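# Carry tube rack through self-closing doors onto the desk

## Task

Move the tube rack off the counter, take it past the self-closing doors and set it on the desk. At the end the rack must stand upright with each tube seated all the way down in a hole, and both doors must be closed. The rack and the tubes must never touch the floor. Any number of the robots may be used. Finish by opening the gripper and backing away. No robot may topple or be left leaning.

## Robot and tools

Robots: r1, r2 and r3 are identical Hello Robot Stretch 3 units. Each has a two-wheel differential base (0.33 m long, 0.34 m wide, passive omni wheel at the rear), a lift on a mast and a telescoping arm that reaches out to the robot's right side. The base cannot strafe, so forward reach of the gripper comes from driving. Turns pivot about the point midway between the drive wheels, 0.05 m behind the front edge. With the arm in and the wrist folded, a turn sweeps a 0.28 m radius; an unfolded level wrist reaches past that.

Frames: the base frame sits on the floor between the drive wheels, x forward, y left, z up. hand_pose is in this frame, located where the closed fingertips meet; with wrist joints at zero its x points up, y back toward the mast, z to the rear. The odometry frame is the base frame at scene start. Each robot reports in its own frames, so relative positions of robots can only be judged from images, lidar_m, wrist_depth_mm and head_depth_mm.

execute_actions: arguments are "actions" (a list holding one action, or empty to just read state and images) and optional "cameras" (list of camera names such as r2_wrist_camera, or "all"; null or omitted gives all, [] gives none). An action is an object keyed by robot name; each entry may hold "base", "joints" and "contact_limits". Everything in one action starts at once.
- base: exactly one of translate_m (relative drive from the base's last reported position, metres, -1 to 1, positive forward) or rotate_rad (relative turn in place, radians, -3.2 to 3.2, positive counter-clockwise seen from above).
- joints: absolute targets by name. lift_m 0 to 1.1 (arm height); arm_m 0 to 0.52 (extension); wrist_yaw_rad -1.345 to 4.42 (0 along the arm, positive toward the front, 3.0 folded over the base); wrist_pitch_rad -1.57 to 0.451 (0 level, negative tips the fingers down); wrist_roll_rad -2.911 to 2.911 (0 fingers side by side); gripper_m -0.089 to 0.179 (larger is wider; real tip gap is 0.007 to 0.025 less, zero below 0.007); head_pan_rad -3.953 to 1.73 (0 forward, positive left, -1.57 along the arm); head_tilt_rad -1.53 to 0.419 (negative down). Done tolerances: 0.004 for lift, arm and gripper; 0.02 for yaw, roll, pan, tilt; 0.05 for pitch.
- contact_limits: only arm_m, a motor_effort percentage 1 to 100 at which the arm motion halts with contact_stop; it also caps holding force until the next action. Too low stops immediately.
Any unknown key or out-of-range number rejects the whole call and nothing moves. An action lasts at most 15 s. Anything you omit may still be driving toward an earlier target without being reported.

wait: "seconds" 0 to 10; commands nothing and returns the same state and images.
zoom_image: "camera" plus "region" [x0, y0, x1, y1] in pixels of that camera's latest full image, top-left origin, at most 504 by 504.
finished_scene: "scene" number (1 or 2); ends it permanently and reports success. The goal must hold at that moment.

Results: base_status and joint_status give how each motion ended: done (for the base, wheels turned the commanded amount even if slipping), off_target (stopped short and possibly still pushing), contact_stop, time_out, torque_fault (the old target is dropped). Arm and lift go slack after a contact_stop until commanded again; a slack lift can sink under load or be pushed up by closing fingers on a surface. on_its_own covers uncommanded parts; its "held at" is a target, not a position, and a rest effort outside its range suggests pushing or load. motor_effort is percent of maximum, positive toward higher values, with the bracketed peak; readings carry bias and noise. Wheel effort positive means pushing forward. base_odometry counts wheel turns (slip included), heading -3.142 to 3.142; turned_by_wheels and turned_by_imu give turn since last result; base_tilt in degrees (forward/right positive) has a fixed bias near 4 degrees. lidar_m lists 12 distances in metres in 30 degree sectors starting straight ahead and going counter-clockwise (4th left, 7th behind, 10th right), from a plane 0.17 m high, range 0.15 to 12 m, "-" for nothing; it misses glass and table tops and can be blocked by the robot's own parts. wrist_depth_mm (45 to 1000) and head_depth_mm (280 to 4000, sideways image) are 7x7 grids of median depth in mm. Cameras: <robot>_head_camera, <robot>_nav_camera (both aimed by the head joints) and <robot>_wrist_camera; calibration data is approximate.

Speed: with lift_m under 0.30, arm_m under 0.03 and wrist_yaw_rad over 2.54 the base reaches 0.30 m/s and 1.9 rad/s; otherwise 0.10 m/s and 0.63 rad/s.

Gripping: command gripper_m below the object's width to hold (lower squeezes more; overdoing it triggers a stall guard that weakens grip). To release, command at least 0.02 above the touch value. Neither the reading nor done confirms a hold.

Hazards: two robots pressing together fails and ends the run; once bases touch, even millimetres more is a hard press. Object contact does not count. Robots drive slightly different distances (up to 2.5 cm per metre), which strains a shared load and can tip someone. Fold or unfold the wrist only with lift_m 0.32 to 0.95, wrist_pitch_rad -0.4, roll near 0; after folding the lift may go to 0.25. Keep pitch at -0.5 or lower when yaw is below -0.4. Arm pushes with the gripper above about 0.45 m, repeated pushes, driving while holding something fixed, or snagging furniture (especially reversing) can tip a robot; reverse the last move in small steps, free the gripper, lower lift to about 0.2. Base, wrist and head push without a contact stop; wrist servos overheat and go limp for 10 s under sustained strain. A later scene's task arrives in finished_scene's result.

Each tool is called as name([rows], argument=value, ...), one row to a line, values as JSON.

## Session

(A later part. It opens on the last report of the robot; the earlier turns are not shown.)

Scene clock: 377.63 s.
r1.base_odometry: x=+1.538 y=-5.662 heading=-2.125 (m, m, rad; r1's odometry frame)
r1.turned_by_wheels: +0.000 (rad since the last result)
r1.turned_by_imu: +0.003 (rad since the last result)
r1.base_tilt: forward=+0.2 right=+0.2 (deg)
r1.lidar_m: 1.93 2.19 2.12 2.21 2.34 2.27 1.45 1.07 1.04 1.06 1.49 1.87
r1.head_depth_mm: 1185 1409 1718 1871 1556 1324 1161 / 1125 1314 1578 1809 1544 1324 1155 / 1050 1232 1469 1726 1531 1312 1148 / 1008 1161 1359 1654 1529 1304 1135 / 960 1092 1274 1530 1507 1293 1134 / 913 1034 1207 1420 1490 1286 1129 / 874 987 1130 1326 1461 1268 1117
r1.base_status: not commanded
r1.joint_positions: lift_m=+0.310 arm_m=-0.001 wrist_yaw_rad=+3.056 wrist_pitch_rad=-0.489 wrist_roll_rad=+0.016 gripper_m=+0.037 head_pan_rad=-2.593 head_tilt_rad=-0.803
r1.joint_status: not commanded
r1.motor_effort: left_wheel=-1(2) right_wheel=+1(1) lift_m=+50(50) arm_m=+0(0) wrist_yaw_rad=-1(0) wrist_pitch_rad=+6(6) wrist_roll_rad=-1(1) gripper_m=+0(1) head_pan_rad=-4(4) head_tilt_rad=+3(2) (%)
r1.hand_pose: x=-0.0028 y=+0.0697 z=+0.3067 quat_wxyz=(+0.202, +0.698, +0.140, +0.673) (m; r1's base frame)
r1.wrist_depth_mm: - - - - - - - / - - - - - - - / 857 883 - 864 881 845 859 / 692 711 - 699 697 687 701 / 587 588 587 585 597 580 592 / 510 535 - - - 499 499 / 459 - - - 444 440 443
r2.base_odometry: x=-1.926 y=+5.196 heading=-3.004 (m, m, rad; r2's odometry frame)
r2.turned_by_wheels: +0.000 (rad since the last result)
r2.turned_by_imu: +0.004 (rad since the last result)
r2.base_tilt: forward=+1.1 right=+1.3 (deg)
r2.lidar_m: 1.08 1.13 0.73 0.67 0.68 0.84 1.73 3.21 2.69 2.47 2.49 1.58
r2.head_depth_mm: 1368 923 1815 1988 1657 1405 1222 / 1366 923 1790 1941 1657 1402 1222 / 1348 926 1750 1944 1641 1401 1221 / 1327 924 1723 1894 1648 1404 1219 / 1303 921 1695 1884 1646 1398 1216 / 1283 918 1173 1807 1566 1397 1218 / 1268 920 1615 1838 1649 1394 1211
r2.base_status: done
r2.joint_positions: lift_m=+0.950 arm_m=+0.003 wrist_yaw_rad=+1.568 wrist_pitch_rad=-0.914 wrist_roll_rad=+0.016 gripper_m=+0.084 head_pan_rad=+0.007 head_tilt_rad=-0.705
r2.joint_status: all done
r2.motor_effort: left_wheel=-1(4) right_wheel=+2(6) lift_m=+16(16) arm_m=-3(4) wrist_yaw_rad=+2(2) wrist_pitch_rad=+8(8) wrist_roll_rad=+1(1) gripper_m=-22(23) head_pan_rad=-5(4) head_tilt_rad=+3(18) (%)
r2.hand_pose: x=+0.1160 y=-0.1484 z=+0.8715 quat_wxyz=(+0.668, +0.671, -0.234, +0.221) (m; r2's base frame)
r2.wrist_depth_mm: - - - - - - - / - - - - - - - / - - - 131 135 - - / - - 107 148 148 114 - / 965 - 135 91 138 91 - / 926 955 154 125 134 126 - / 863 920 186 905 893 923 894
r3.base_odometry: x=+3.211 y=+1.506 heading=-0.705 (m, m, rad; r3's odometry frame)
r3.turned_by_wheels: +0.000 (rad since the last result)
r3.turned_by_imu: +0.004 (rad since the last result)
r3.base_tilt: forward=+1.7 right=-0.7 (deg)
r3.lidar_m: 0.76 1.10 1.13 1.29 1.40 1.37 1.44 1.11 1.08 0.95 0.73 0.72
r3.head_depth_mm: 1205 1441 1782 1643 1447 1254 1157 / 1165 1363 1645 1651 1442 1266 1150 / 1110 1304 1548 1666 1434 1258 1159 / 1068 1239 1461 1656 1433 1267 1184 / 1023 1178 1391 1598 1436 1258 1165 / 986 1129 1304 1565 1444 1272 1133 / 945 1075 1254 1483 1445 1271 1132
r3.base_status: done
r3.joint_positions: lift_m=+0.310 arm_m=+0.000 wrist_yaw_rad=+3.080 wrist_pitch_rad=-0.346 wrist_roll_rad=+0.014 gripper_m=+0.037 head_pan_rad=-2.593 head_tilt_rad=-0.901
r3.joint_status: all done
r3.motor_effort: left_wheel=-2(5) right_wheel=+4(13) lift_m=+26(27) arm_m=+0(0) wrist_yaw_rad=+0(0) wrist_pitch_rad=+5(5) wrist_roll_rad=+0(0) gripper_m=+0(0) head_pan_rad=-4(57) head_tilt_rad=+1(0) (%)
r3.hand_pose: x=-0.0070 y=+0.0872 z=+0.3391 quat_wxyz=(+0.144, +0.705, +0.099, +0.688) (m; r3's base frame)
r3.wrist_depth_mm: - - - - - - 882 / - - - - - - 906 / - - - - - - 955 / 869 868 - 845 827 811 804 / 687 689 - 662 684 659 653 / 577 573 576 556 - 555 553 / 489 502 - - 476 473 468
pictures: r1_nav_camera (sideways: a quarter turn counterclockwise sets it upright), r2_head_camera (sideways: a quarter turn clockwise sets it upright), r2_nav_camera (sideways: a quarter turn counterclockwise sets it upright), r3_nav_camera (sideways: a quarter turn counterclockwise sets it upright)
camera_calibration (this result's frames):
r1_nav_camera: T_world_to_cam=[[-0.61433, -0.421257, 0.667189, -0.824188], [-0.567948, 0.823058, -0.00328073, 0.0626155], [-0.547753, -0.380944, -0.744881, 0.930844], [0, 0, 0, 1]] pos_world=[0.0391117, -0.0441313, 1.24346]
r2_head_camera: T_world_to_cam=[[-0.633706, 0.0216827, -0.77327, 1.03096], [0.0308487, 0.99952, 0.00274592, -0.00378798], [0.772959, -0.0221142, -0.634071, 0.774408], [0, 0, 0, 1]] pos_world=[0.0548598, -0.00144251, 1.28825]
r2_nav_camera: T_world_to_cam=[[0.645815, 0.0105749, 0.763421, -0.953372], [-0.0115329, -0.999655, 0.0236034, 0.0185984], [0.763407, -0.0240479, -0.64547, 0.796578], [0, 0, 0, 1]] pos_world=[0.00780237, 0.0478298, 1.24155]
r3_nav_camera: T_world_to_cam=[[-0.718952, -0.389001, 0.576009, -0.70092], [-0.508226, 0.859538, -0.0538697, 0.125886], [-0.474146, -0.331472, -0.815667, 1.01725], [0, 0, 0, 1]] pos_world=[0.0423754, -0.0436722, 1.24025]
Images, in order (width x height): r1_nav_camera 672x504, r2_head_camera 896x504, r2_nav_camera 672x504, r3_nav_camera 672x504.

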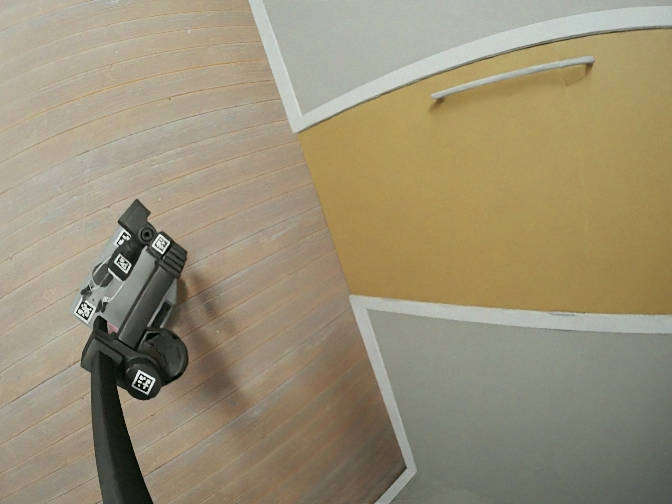

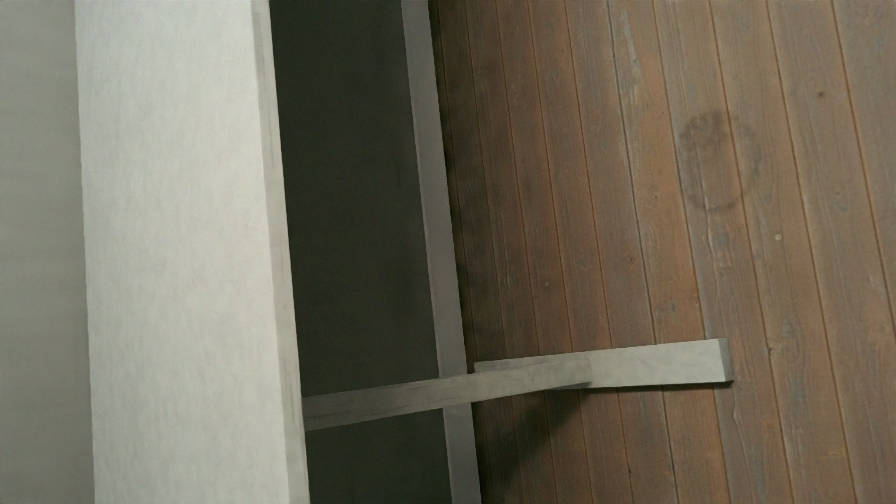

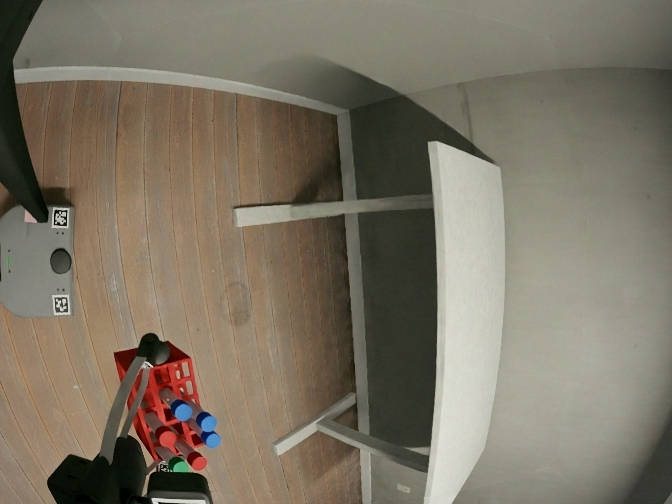

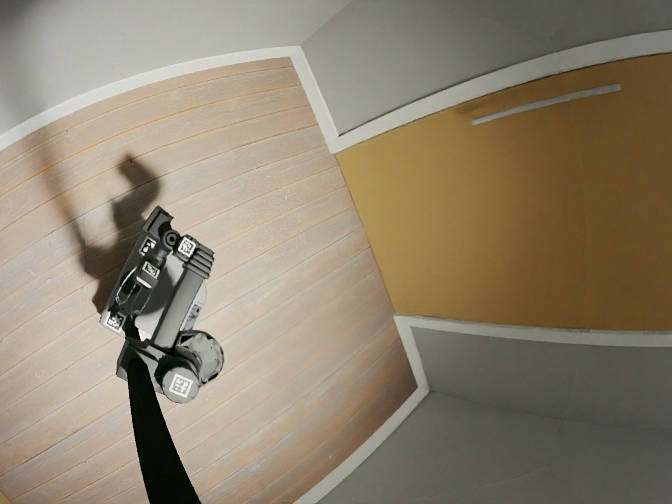

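execute_actions([
  {"r2":{"base":{"translate_m":0.35},"joints":{"lift_m":1.1,"wrist_yaw_rad":0,"wrist_pitch_rad":-0.78,"head_pan_rad":-1.3}}},
], cameras=[])

execute_actions([
  {"r2":{"base":{"rotate_rad":1.5}}},
], cameras=["r2_nav_camera","r2_wrist_camera","r2_head_camera"])

Scene clock: 388.20 s.
r1.base_odometry: x=+1.538 y=-5.662 heading=-2.125 (m, m, rad; r1's odometry frame)
r1.turned_by_wheels: +0.000 (rad since the last result)
r1.turned_by_imu: +0.003 (rad since the last result)
r1.base_tilt: forward=+0.2 right=+0.1 (deg)
r1.lidar_m: 1.94 2.19 2.12 2.20 2.35 2.27 1.45 1.07 1.03 1.06 1.49 1.87
r1.head_depth_mm: 1189 1397 1710 1877 1553 1321 1160 / 1117 1310 1579 1803 1545 1319 1156 / 1049 1230 1471 1732 1530 1309 1151 / 1007 1155 1367 1647 1505 1306 1139 / 954 1089 1272 1528 1504 1295 1136 / 911 1039 1197 1419 1499 1283 1128 / 868 985 1131 1319 1466 1270 1114
r1.base_status: not commanded
r1.joint_positions: lift_m=+0.310 arm_m=-0.001 wrist_yaw_rad=+3.056 wrist_pitch_rad=-0.489 wrist_roll_rad=+0.016 gripper_m=+0.037 head_pan_rad=-2.593 head_tilt_rad=-0.803
r1.joint_status: not commanded
r1.motor_effort: left_wheel=-2(2) right_wheel=+1(2) lift_m=+50(50) arm_m=+0(1) wrist_yaw_rad=-1(2) wrist_pitch_rad=+6(7) wrist_roll_rad=+0(1) gripper_m=-1(1) head_pan_rad=-5(4) head_tilt_rad=+3(3) (%)
r1.hand_pose: x=-0.0028 y=+0.0697 z=+0.3067 quat_wxyz=(+0.202, +0.698, +0.140, +0.673) (m; r1's base frame)
r1.wrist_depth_mm: - - - - - - - / - - - - - - - / 857 883 - 877 872 869 865 / 711 698 - 693 706 685 701 / 597 586 587 579 615 571 580 / 509 522 - - - 504 499 / 455 - - - 446 435 440
r2.base_odometry: x=-2.273 y=+5.148 heading=-3.004 (m, m, rad; r2's odometry frame)
r2.turned_by_wheels: +0.000 (rad since the last result)
r2.turned_by_imu: +0.001 (rad since the last result)
r2.base_tilt: forward=+1.1 right=+1.3 (deg)
r2.lidar_m: 1.20 0.73 0.79 0.72 0.73 0.90 2.04 3.56 2.64 2.42 1.32 1.31
r2.head_depth_mm: 2074 2278 2366 323 - 1343 1214 / 2098 2330 2513 345 351 1400 1220 / 2123 2367 2521 2048 384 1405 1221 / 2132 2384 2537 2031 1652 1398 1219 / 2152 2396 2534 1997 1646 1393 1222 / 2175 2430 2520 1984 1644 1401 1223 / 2162 1090 2539 1998 1639 1391 1219
r2.base_status: done
r2.joint_positions: lift_m=+1.099 arm_m=+0.003 wrist_yaw_rad=+0.002 wrist_pitch_rad=-0.801 wrist_roll_rad=+0.017 gripper_m=+0.084 head_pan_rad=-1.293 head_tilt_rad=-0.705
r2.joint_status: all done
r2.motor_effort: left_wheel=-1(3) right_wheel=+2(6) lift_m=+34(35) arm_m=-4(3) wrist_yaw_rad=-2(2) wrist_pitch_rad=+12(13) wrist_roll_rad=+1(0) gripper_m=-23(23) head_pan_rad=-4(59) head_tilt_rad=+2(4) (%)
r2.hand_pose: x=-0.0212 y=-0.3088 z=+1.0373 quat_wxyz=(+0.646, +0.274, -0.656, -0.278) (m; r2's base frame)
r2.wrist_depth_mm: - - - - - - - / - - - - - - - / - - - 135 133 - - / - - 101 148 147 101 - / - - 136 90 137 91 - / - - 154 123 134 126 - / - - - - - - -
r3.base_odometry: x=+3.211 y=+1.506 heading=-0.705 (m, m, rad; r3's odometry frame)
r3.turned_by_wheels: +0.000 (rad since the last result)
r3.turned_by_imu: +0.002 (rad since the last result)
r3.base_tilt: forward=+1.7 right=-0.7 (deg)
r3.lidar_m: 0.76 1.10 1.13 1.29 1.40 1.37 1.44 1.11 1.08 0.95 0.73 0.72
r3.head_depth_mm: 1209 1451 1761 1648 1432 1247 1157 / 1154 1362 1659 1655 1432 1257 1163 / 1111 1292 1552 1649 1425 1258 1163 / 1066 1231 1483 1635 1436 1262 1173 / 1024 1179 1380 1603 1436 1266 1162 / 976 1124 1314 1562 1437 1269 1125 / 942 1076 1254 1480 1445 1270 1131
r3.base_status: not commanded
r3.joint_positions: lift_m=+0.310 arm_m=+0.000 wrist_yaw_rad=+3.080 wrist_pitch_rad=-0.346 wrist_roll_rad=+0.014 gripper_m=+0.037 head_pan_rad=-2.593 head_tilt_rad=-0.901
r3.joint_status: not commanded
r3.motor_effort: left_wheel=-2(2) right_wheel=+2(3) lift_m=+26(27) arm_m=+0(0) wrist_yaw_rad=+0(0) wrist_pitch_rad=+5(6) wrist_roll_rad=+0(0) gripper_m=+0(0) head_pan_rad=-4(4) head_tilt_rad=+0(1) (%)
r3.hand_pose: x=-0.0070 y=+0.0872 z=+0.3391 quat_wxyz=(+0.144, +0.705, +0.099, +0.688) (m; r3's base frame)
r3.wrist_depth_mm: - - - - - - 869 / - - - - - - 921 / - - - - - - 954 / 860 870 - 836 824 826 801 / 702 694 - 678 681 668 652 / 580 573 565 566 - 556 546 / 495 504 - - 482 476 476
pictures: none
No camera images: the call's "cameras" was empty. Leave "cameras" out to get every camera's image.

Scene clock: 391.50 s.
r1.base_odometry: x=+1.538 y=-5.662 heading=-2.125 (m, m, rad; r1's odometry frame)
r1.turned_by_wheels: +0.000 (rad since the last result)
r1.turned_by_imu: +0.001 (rad since the last result)
r1.base_tilt: forward=+0.2 right=+0.1 (deg)
r1.lidar_m: 1.93 2.19 2.12 2.21 2.35 2.27 1.45 1.07 1.03 1.06 1.48 1.87
r1.head_depth_mm: 1185 1399 1711 1882 1550 1335 1161 / 1122 1314 1582 1796 1544 1320 1154 / 1046 1232 1468 1733 1532 1311 1151 / 1005 1153 1358 1657 1521 1308 1138 / 958 1091 1270 1527 1506 1295 1136 / 906 1041 1196 1421 1484 1280 1127 / 868 984 1132 1332 1473 1272 1114
r1.base_status: not commanded
r1.joint_positions: lift_m=+0.310 arm_m=-0.001 wrist_yaw_rad=+3.056 wrist_pitch_rad=-0.489 wrist_roll_rad=+0.016 gripper_m=+0.037 head_pan_rad=-2.593 head_tilt_rad=-0.803
r1.joint_status: not commanded
r1.motor_effort: left_wheel=-2(2) right_wheel=+1(1) lift_m=+50(50) arm_m=+1(1) wrist_yaw_rad=-2(1) wrist_pitch_rad=+6(6) wrist_roll_rad=-1(1) gripper_m=+0(1) head_pan_rad=-4(3) head_tilt_rad=+2(3) (%)
r1.hand_pose: x=-0.0028 y=+0.0697 z=+0.3067 quat_wxyz=(+0.202, +0.698, +0.140, +0.673) (m; r1's base frame)
r1.wrist_depth_mm: - - - - - - - / - - - - - - - / 865 861 - 862 850 859 854 / 709 694 - 694 700 700 683 / 591 595 577 586 606 585 595 / 511 521 - - - 507 509 / 458 - - - 442 441 441
r2.base_odometry: x=-2.273 y=+5.148 heading=-1.504 (m, m, rad; r2's odometry frame)
r2.turned_by_wheels: +1.500 (rad since the last result)
r2.turned_by_imu: +1.517 (rad since the last result)
r2.base_tilt: forward=+1.1 right=+1.4 (deg)
r2.lidar_m: 0.72 0.73 0.86 1.79 3.55 2.72 2.42 2.21 1.32 1.20 0.74 0.81
r2.head_depth_mm: 1028 1005 623 323 - 1343 1217 / 1028 921 671 345 351 1398 1218 / 1033 922 671 544 384 1401 1223 / 1038 920 670 535 1610 1402 1220 / 1038 921 670 528 1109 1325 1195 / 1045 919 670 526 1609 1406 1218 / 1046 1156 669 526 1608 1402 1216
r2.base_status: done
r2.joint_positions: lift_m=+1.099 arm_m=+0.003 wrist_yaw_rad=+0.002 wrist_pitch_rad=-0.801 wrist_roll_rad=+0.016 gripper_m=+0.084 head_pan_rad=-1.293 head_tilt_rad=-0.705
r2.joint_status: not commanded
r2.motor_effort: left_wheel=-1(5) right_wheel=+2(7) lift_m=+34(34) arm_m=-4(4) wrist_yaw_rad=-2(2) wrist_pitch_rad=+12(11) wrist_roll_rad=+1(0) gripper_m=-22(23) head_pan_rad=-5(5) head_tilt_rad=+2(2) (%)
r2.hand_pose: x=-0.0213 y=-0.3088 z=+1.0373 quat_wxyz=(+0.646, +0.274, -0.656, -0.278) (m; r2's base frame)
r2.wrist_depth_mm: 434 428 427 428 424 419 416 / 373 367 367 362 361 360 360 / 326 325 322 135 133 317 330 / 290 288 101 147 148 101 - / 864 - 136 90 138 91 - / 944 - 154 123 134 126 - / 858 - - - - - -
r3.base_odometry: x=+3.211 y=+1.506 heading=-0.705 (m, m, rad; r3's odometry frame)
r3.turned_by_wheels: +0.000 (rad since the last result)
r3.turned_by_imu: +0.001 (rad since the last result)
r3.base_tilt: forward=+1.7 right=-0.7 (deg)
r3.lidar_m: 0.76 1.10 1.13 1.29 1.40 1.37 1.45 1.11 1.08 0.96 0.73 0.72
r3.head_depth_mm: 1212 1452 1759 1641 1420 1248 1163 / 1163 1375 1661 1660 1435 1253 1161 / 1113 1304 1566 1662 1433 1263 1161 / 1067 1242 1469 1652 1444 1266 1169 / 1021 1177 1386 1582 1439 1265 1162 / 980 1123 1316 1539 1435 1269 1134 / 941 1071 1244 1495 1429 1272 1132
r3.base_status: not commanded
r3.joint_positions: lift_m=+0.310 arm_m=+0.000 wrist_yaw_rad=+3.080 wrist_pitch_rad=-0.346 wrist_roll_rad=+0.014 gripper_m=+0.037 head_pan_rad=-2.593 head_tilt_rad=-0.901
r3.joint_status: not commanded
r3.motor_effort: left_wheel=-2(2) right_wheel=+3(3) lift_m=+26(27) arm_m=+0(0) wrist_yaw_rad=+1(0) wrist_pitch_rad=+5(5) wrist_roll_rad=+0(0) gripper_m=+0(0) head_pan_rad=-5(4) head_tilt_rad=+0(0) (%)
r3.hand_pose: x=-0.0070 y=+0.0872 z=+0.3391 quat_wxyz=(+0.144, +0.705, +0.099, +0.688) (m; r3's base frame)
r3.wrist_depth_mm: - - - - - - 847 / - - - - - - 940 / - - - - - - 964 / 868 863 - 839 837 822 802 / 689 678 - 669 693 655 646 / 583 572 566 561 - 550 547 / 492 503 - - 478 476 474
pictures: r2_head_camera (sideways: a quarter turn clockwise sets it upright), r2_nav_camera (sideways: a quarter turn counterclockwise sets it upright), r2_wrist_camera
camera_calibration (this result's frames):
r2_head_camera: T_world_to_cam=[[-0.148598, 0.616416, -0.773272, 1.02801], [0.971357, 0.237608, 0.00274603, -0.00952524], [0.185428, -0.750715, -0.634068, 0.777989], [0, 0, 0, 1]] pos_world=[0.0177514, -0.0473692, 1.28825]
r2_nav_camera: T_world_to_cam=[[0.182919, -0.619456, 0.763423, -0.950551], [-0.966321, -0.256256, 0.0236034, 0.0244227], [0.18101, -0.742029, -0.645467, 0.800128], [0, 0, 0, 1]] pos_world=[0.0526427, 0.0111521, 1.24155]
r2_wrist_camera: T_world_to_cam=[[-0.999492, -0.0131624, -0.0290225, 0.00924034], [0.00484687, 0.837335, -0.546669, 0.851973], [0.031497, -0.546532, -0.836845, 0.861041], [0, 0, 0, 1]] pos_world=[-0.022014, -0.242678, 1.18657]
Images, in order (width x height): r2_head_camera 896x504, r2_nav_camera 672x504, r2_wrist_camera 644x364.

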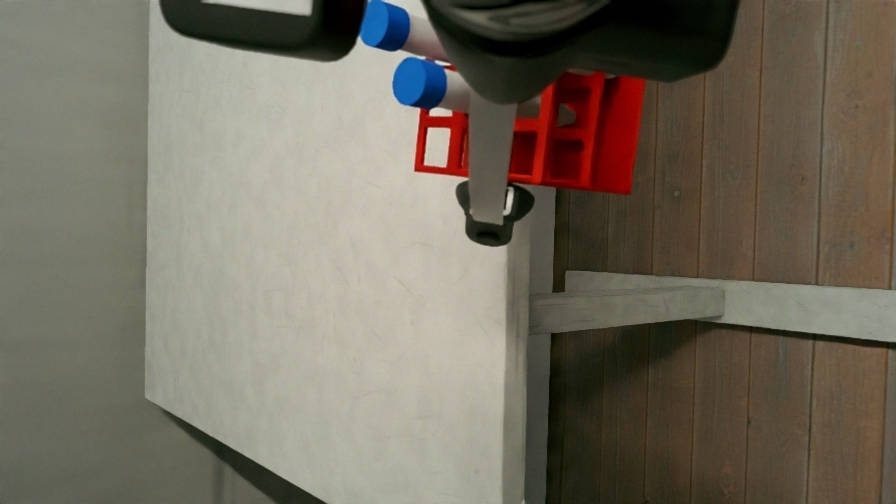

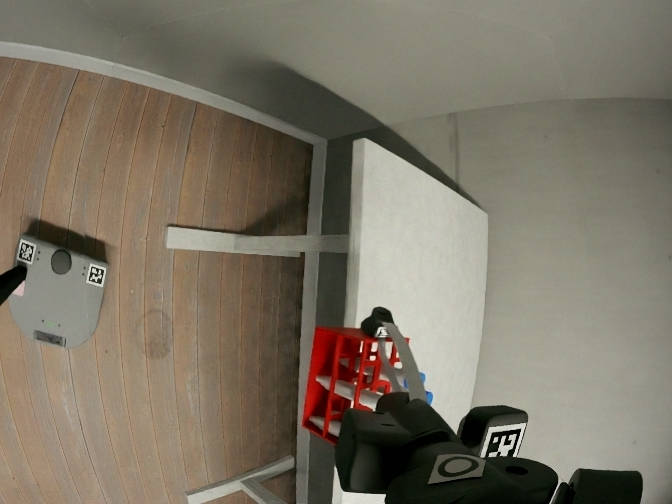

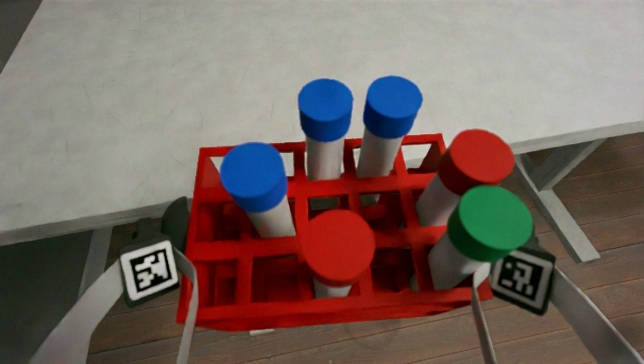

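Desk is at ~0.945; clearance is fine.

execute_actions([
  {"r2":{"joints":{"arm_m":0.3}}},
], cameras=[])

execute_actions([
  {"r2":{"joints":{"wrist_pitch_rad":-0.9,"lift_m":1.093}}},
], cameras=["r2_wrist_camera"])

Scene clock: 398.80 s.
r1.base_odometry: x=+1.538 y=-5.662 heading=-2.125 (m, m, rad; r1's odometry frame)
r1.turned_by_wheels: +0.000 (rad since the last result)
r1.turned_by_imu: +0.002 (rad since the last result)
r1.base_tilt: forward=+0.2 right=+0.1 (deg)
r1.lidar_m: 1.94 2.19 2.12 2.21 2.35 2.27 1.46 1.07 1.03 1.06 1.48 1.87
r1.head_depth_mm: 1182 1406 1727 1881 1552 1332 1167 / 1115 1314 1584 1803 1547 1322 1158 / 1051 1221 1461 1718 1526 1308 1150 / 1005 1153 1366 1649 1517 1298 1146 / 959 1099 1267 1537 1511 1290 1131 / 913 1039 1196 1420 1495 1286 1125 / 871 983 1135 1323 1448 1277 1123
r1.base_status: not commanded
r1.joint_positions: lift_m=+0.310 arm_m=-0.001 wrist_yaw_rad=+3.056 wrist_pitch_rad=-0.489 wrist_roll_rad=+0.016 gripper_m=+0.037 head_pan_rad=-2.593 head_tilt_rad=-0.803
r1.joint_status: not commanded
r1.motor_effort: left_wheel=-2(2) right_wheel=+1(1) lift_m=+50(50) arm_m=+1(0) wrist_yaw_rad=-1(0) wrist_pitch_rad=+6(6) wrist_roll_rad=-1(1) gripper_m=+0(1) head_pan_rad=-4(4) head_tilt_rad=+2(3) (%)
r1.hand_pose: x=-0.0028 y=+0.0697 z=+0.3067 quat_wxyz=(+0.202, +0.698, +0.140, +0.673) (m; r1's base frame)
r1.wrist_depth_mm: - - - - - - - / - - - - - - - / 870 869 - 874 860 833 835 / 709 707 - 693 698 690 693 / 590 594 579 591 592 590 576 / 512 523 - - - 517 505 / 458 - - - 441 438 439
r2.base_odometry: x=-2.273 y=+5.148 heading=-1.504 (m, m, rad; r2's odometry frame)
r2.turned_by_wheels: +0.000 (rad since the last result)
r2.turned_by_imu: +0.000 (rad since the last result)
r2.base_tilt: forward=+1.1 right=+1.4 (deg)
r2.lidar_m: 0.72 0.73 0.86 1.79 3.55 2.71 2.42 2.21 1.33 1.20 0.74 0.81
r2.head_depth_mm: 1027 535 578 526 1599 1405 1218 / 1027 972 601 526 1602 1397 1221 / 1032 921 670 527 1609 1400 1215 / 1034 918 670 526 1610 1396 1219 / 1042 920 670 527 1110 1322 1189 / 1046 916 667 527 1598 1398 1219 / 1045 1150 669 526 1611 1402 1218
r2.base_status: not commanded
r2.joint_positions: lift_m=+1.099 arm_m=+0.300 wrist_yaw_rad=+0.001 wrist_pitch_rad=-0.801 wrist_roll_rad=+0.016 gripper_m=+0.084 head_pan_rad=-1.293 head_tilt_rad=-0.705
r2.joint_status: all done
r2.motor_effort: left_wheel=-1(1) right_wheel=+2(2) lift_m=+34(34) arm_m=+2(3) wrist_yaw_rad=-1(2) wrist_pitch_rad=+11(12) wrist_roll_rad=+1(1) gripper_m=-23(22) head_pan_rad=-5(5) head_tilt_rad=+3(2) (%)
r2.hand_pose: x=-0.0215 y=-0.6057 z=+1.0374 quat_wxyz=(+0.646, +0.274, -0.656, -0.278) (m; r2's base frame)
r2.wrist_depth_mm: 434 422 427 424 420 414 413 / 370 367 362 364 362 359 356 / 325 324 321 130 158 312 315 / 290 287 102 148 149 101 281 / 259 262 136 91 138 91 252 / 236 227 153 123 134 125 234 / 218 216 209 209 210 213 214
r3.base_odometry: x=+3.211 y=+1.506 heading=-0.705 (m, m, rad; r3's odometry frame)
r3.turned_by_wheels: +0.000 (rad since the last result)
r3.turned_by_imu: +0.001 (rad since the last result)
r3.base_tilt: forward=+1.7 right=-0.9 (deg)
r3.lidar_m: 0.76 1.10 1.13 1.29 1.39 1.37 1.44 1.11 1.08 0.95 0.73 0.72
r3.head_depth_mm: 1213 1445 1766 1646 1425 1259 1154 / 1170 1367 1653 1648 1429 1259 1166 / 1112 1300 1557 1662 1430 1260 1155 / 1066 1233 1460 1656 1431 1272 1175 / 1023 1180 1378 1594 1435 1258 1163 / 981 1130 1320 1563 1433 1270 1134 / 945 1078 1249 1495 1449 1280 1125
r3.base_status: not commanded
r3.joint_positions: lift_m=+0.310 arm_m=+0.000 wrist_yaw_rad=+3.080 wrist_pitch_rad=-0.346 wrist_roll_rad=+0.014 gripper_m=+0.037 head_pan_rad=-2.593 head_tilt_rad=-0.901
r3.joint_status: not commanded
r3.motor_effort: left_wheel=-2(2) right_wheel=+3(2) lift_m=+26(27) arm_m=+0(0) wrist_yaw_rad=+0(0) wrist_pitch_rad=+5(6) wrist_roll_rad=+0(0) gripper_m=+0(0) head_pan_rad=-5(3) head_tilt_rad=+1(0) (%)
r3.hand_pose: x=-0.0070 y=+0.0872 z=+0.3391 quat_wxyz=(+0.144, +0.705, +0.099, +0.688) (m; r3's base frame)
r3.wrist_depth_mm: - - - - - - 857 / - - - - - - 926 / - - - - - - 956 / 876 869 - 838 825 830 801 / 692 688 - 671 686 660 653 / 583 574 565 566 - 552 546 / 493 504 - - 478 477 473
pictures: none
No camera images: the call's "cameras" was empty. Leave "cameras" out to get every camera's image.

Scene clock: 399.53 s.
r1.base_odometry: x=+1.538 y=-5.662 heading=-2.125 (m, m, rad; r1's odometry frame)
r1.turned_by_wheels: +0.000 (rad since the last result)
r1.turned_by_imu: +0.000 (rad since the last result)
r1.base_tilt: forward=+0.2 right=+0.2 (deg)
r1.lidar_m: 1.93 2.20 2.12 2.20 2.34 2.26 1.45 1.07 1.03 1.06 1.48 1.87
r1.head_depth_mm: 1186 1408 1714 1874 1554 1331 1160 / 1119 1304 1578 1814 1549 1323 1158 / 1050 1224 1470 1720 1520 1316 1150 / 1008 1163 1361 1655 1529 1313 1139 / 958 1094 1268 1533 1500 1299 1139 / 913 1035 1200 1421 1496 1282 1127 / 872 979 1128 1318 1456 1268 1122
r1.base_status: not commanded
r1.joint_positions: lift_m=+0.310 arm_m=-0.001 wrist_yaw_rad=+3.056 wrist_pitch_rad=-0.489 wrist_roll_rad=+0.016 gripper_m=+0.037 head_pan_rad=-2.593 head_tilt_rad=-0.803
r1.joint_status: not commanded
r1.motor_effort: left_wheel=-2(2) right_wheel=+1(1) lift_m=+50(50) arm_m=+0(1) wrist_yaw_rad=-1(0) wrist_pitch_rad=+6(6) wrist_roll_rad=-1(0) gripper_m=+0(0) head_pan_rad=-4(4) head_tilt_rad=+3(3) (%)
r1.hand_pose: x=-0.0028 y=+0.0697 z=+0.3067 quat_wxyz=(+0.202, +0.698, +0.140, +0.673) (m; r1's base frame)
r1.wrist_depth_mm: - - - - - - - / - - - - - - - / 881 875 - 853 850 869 831 / 705 701 - 707 712 706 689 / 592 587 588 577 622 583 588 / 513 518 - - - 500 510 / 457 - - - 451 438 436
r2.base_odometry: x=-2.273 y=+5.148 heading=-1.504 (m, m, rad; r2's odometry frame)
r2.turned_by_wheels: +0.000 (rad since the last result)
r2.turned_by_imu: +0.000 (rad since the last result)
r2.base_tilt: forward=+1.1 right=+1.3 (deg)
r2.lidar_m: 0.72 0.72 0.87 1.78 3.55 2.71 2.42 2.21 1.32 1.20 0.74 0.81
r2.head_depth_mm: 1013 - 560 528 1606 1399 1221 / 1028 923 579 527 1602 1395 1221 / 1031 922 670 527 1602 1408 1220 / 1030 922 670 527 1603 1397 1213 / 1040 919 668 526 1110 1328 1197 / 1048 918 670 525 1598 1392 1219 / 1048 1151 668 526 1604 1399 1222
r2.base_status: not commanded
r2.joint_positions: lift_m=+1.093 arm_m=+0.300 wrist_yaw_rad=+0.001 wrist_pitch_rad=-0.912 wrist_roll_rad=+0.016 gripper_m=+0.084 head_pan_rad=-1.293 head_tilt_rad=-0.705
r2.joint_status: all done
r2.motor_effort: left_wheel=-1(1) right_wheel=+2(2) lift_m=+16(30) arm_m=+2(3) wrist_yaw_rad=+0(0) wrist_pitch_rad=+7(9) wrist_roll_rad=+1(1) gripper_m=-23(23) head_pan_rad=-5(4) head_tilt_rad=+3(3) (%)
r2.hand_pose: x=-0.0215 y=-0.5824 z=+1.0147 quat_wxyz=(+0.630, +0.309, -0.640, -0.314) (m; r2's base frame)
r2.wrist_depth_mm: 341 335 332 334 330 328 326 / 306 303 303 297 291 293 292 / 275 275 274 136 159 266 267 / 254 252 145 148 148 104 245 / 232 234 138 91 138 91 226 / 216 210 153 124 134 125 210 / 203 201 194 195 195 197 197
r3.base_odometry: x=+3.211 y=+1.506 heading=-0.705 (m, m, rad; r3's odometry frame)
r3.turned_by_wheels: +0.000 (rad since the last result)
r3.turned_by_imu: +0.000 (rad since the last result)
r3.base_tilt: forward=+1.7 right=-0.8 (deg)
r3.lidar_m: 0.76 1.10 1.13 1.29 1.39 1.37 1.44 1.11 1.08 0.95 0.74 0.72
r3.head_depth_mm: 1216 1463 1756 1654 1424 1260 1155 / 1159 1371 1652 1652 1441 1259 1161 / 1112 1303 1562 1653 1425 1262 1159 / 1068 1234 1468 1644 1446 1272 1178 / 1028 1170 1390 1581 1442 1265 1171 / 979 1128 1321 1553 1435 1273 1129 / 943 1084 1238 1481 1435 1268 1129
r3.base_status: not commanded
r3.joint_positions: lift_m=+0.310 arm_m=+0.000 wrist_yaw_rad=+3.080 wrist_pitch_rad=-0.346 wrist_roll_rad=+0.014 gripper_m=+0.037 head_pan_rad=-2.593 head_tilt_rad=-0.901
r3.joint_status: not commanded
r3.motor_effort: left_wheel=-2(2) right_wheel=+2(3) lift_m=+26(27) arm_m=+0(0) wrist_yaw_rad=-1(0) wrist_pitch_rad=+5(6) wrist_roll_rad=+0(0) gripper_m=+0(0) head_pan_rad=-4(4) head_tilt_rad=+0(0) (%)
r3.hand_pose: x=-0.0070 y=+0.0872 z=+0.3391 quat_wxyz=(+0.144, +0.705, +0.099, +0.688) (m; r3's base frame)
r3.wrist_depth_mm: - - - - - - 871 / - - - - - - 917 / - - - - - - 953 / 877 875 - 835 825 824 794 / 702 690 - 668 697 656 656 / 578 565 569 569 - 553 546 / 496 505 - - 479 473 467
pictures: r2_wrist_camera
camera_calibration (this result's frames):
r2_wrist_camera: T_world_to_cam=[[-0.999509, -0.00864657, -0.0301043, 0.00849917], [0.00584472, 0.892769, -0.450476, 1.00339], [0.0307712, -0.450431, -0.892281, 0.804794], [0, 0, 0, 1]] pos_world=[-0.0221341, -0.533222, 1.17036]
Images, in order (width x height): r2_wrist_camera 644x364.

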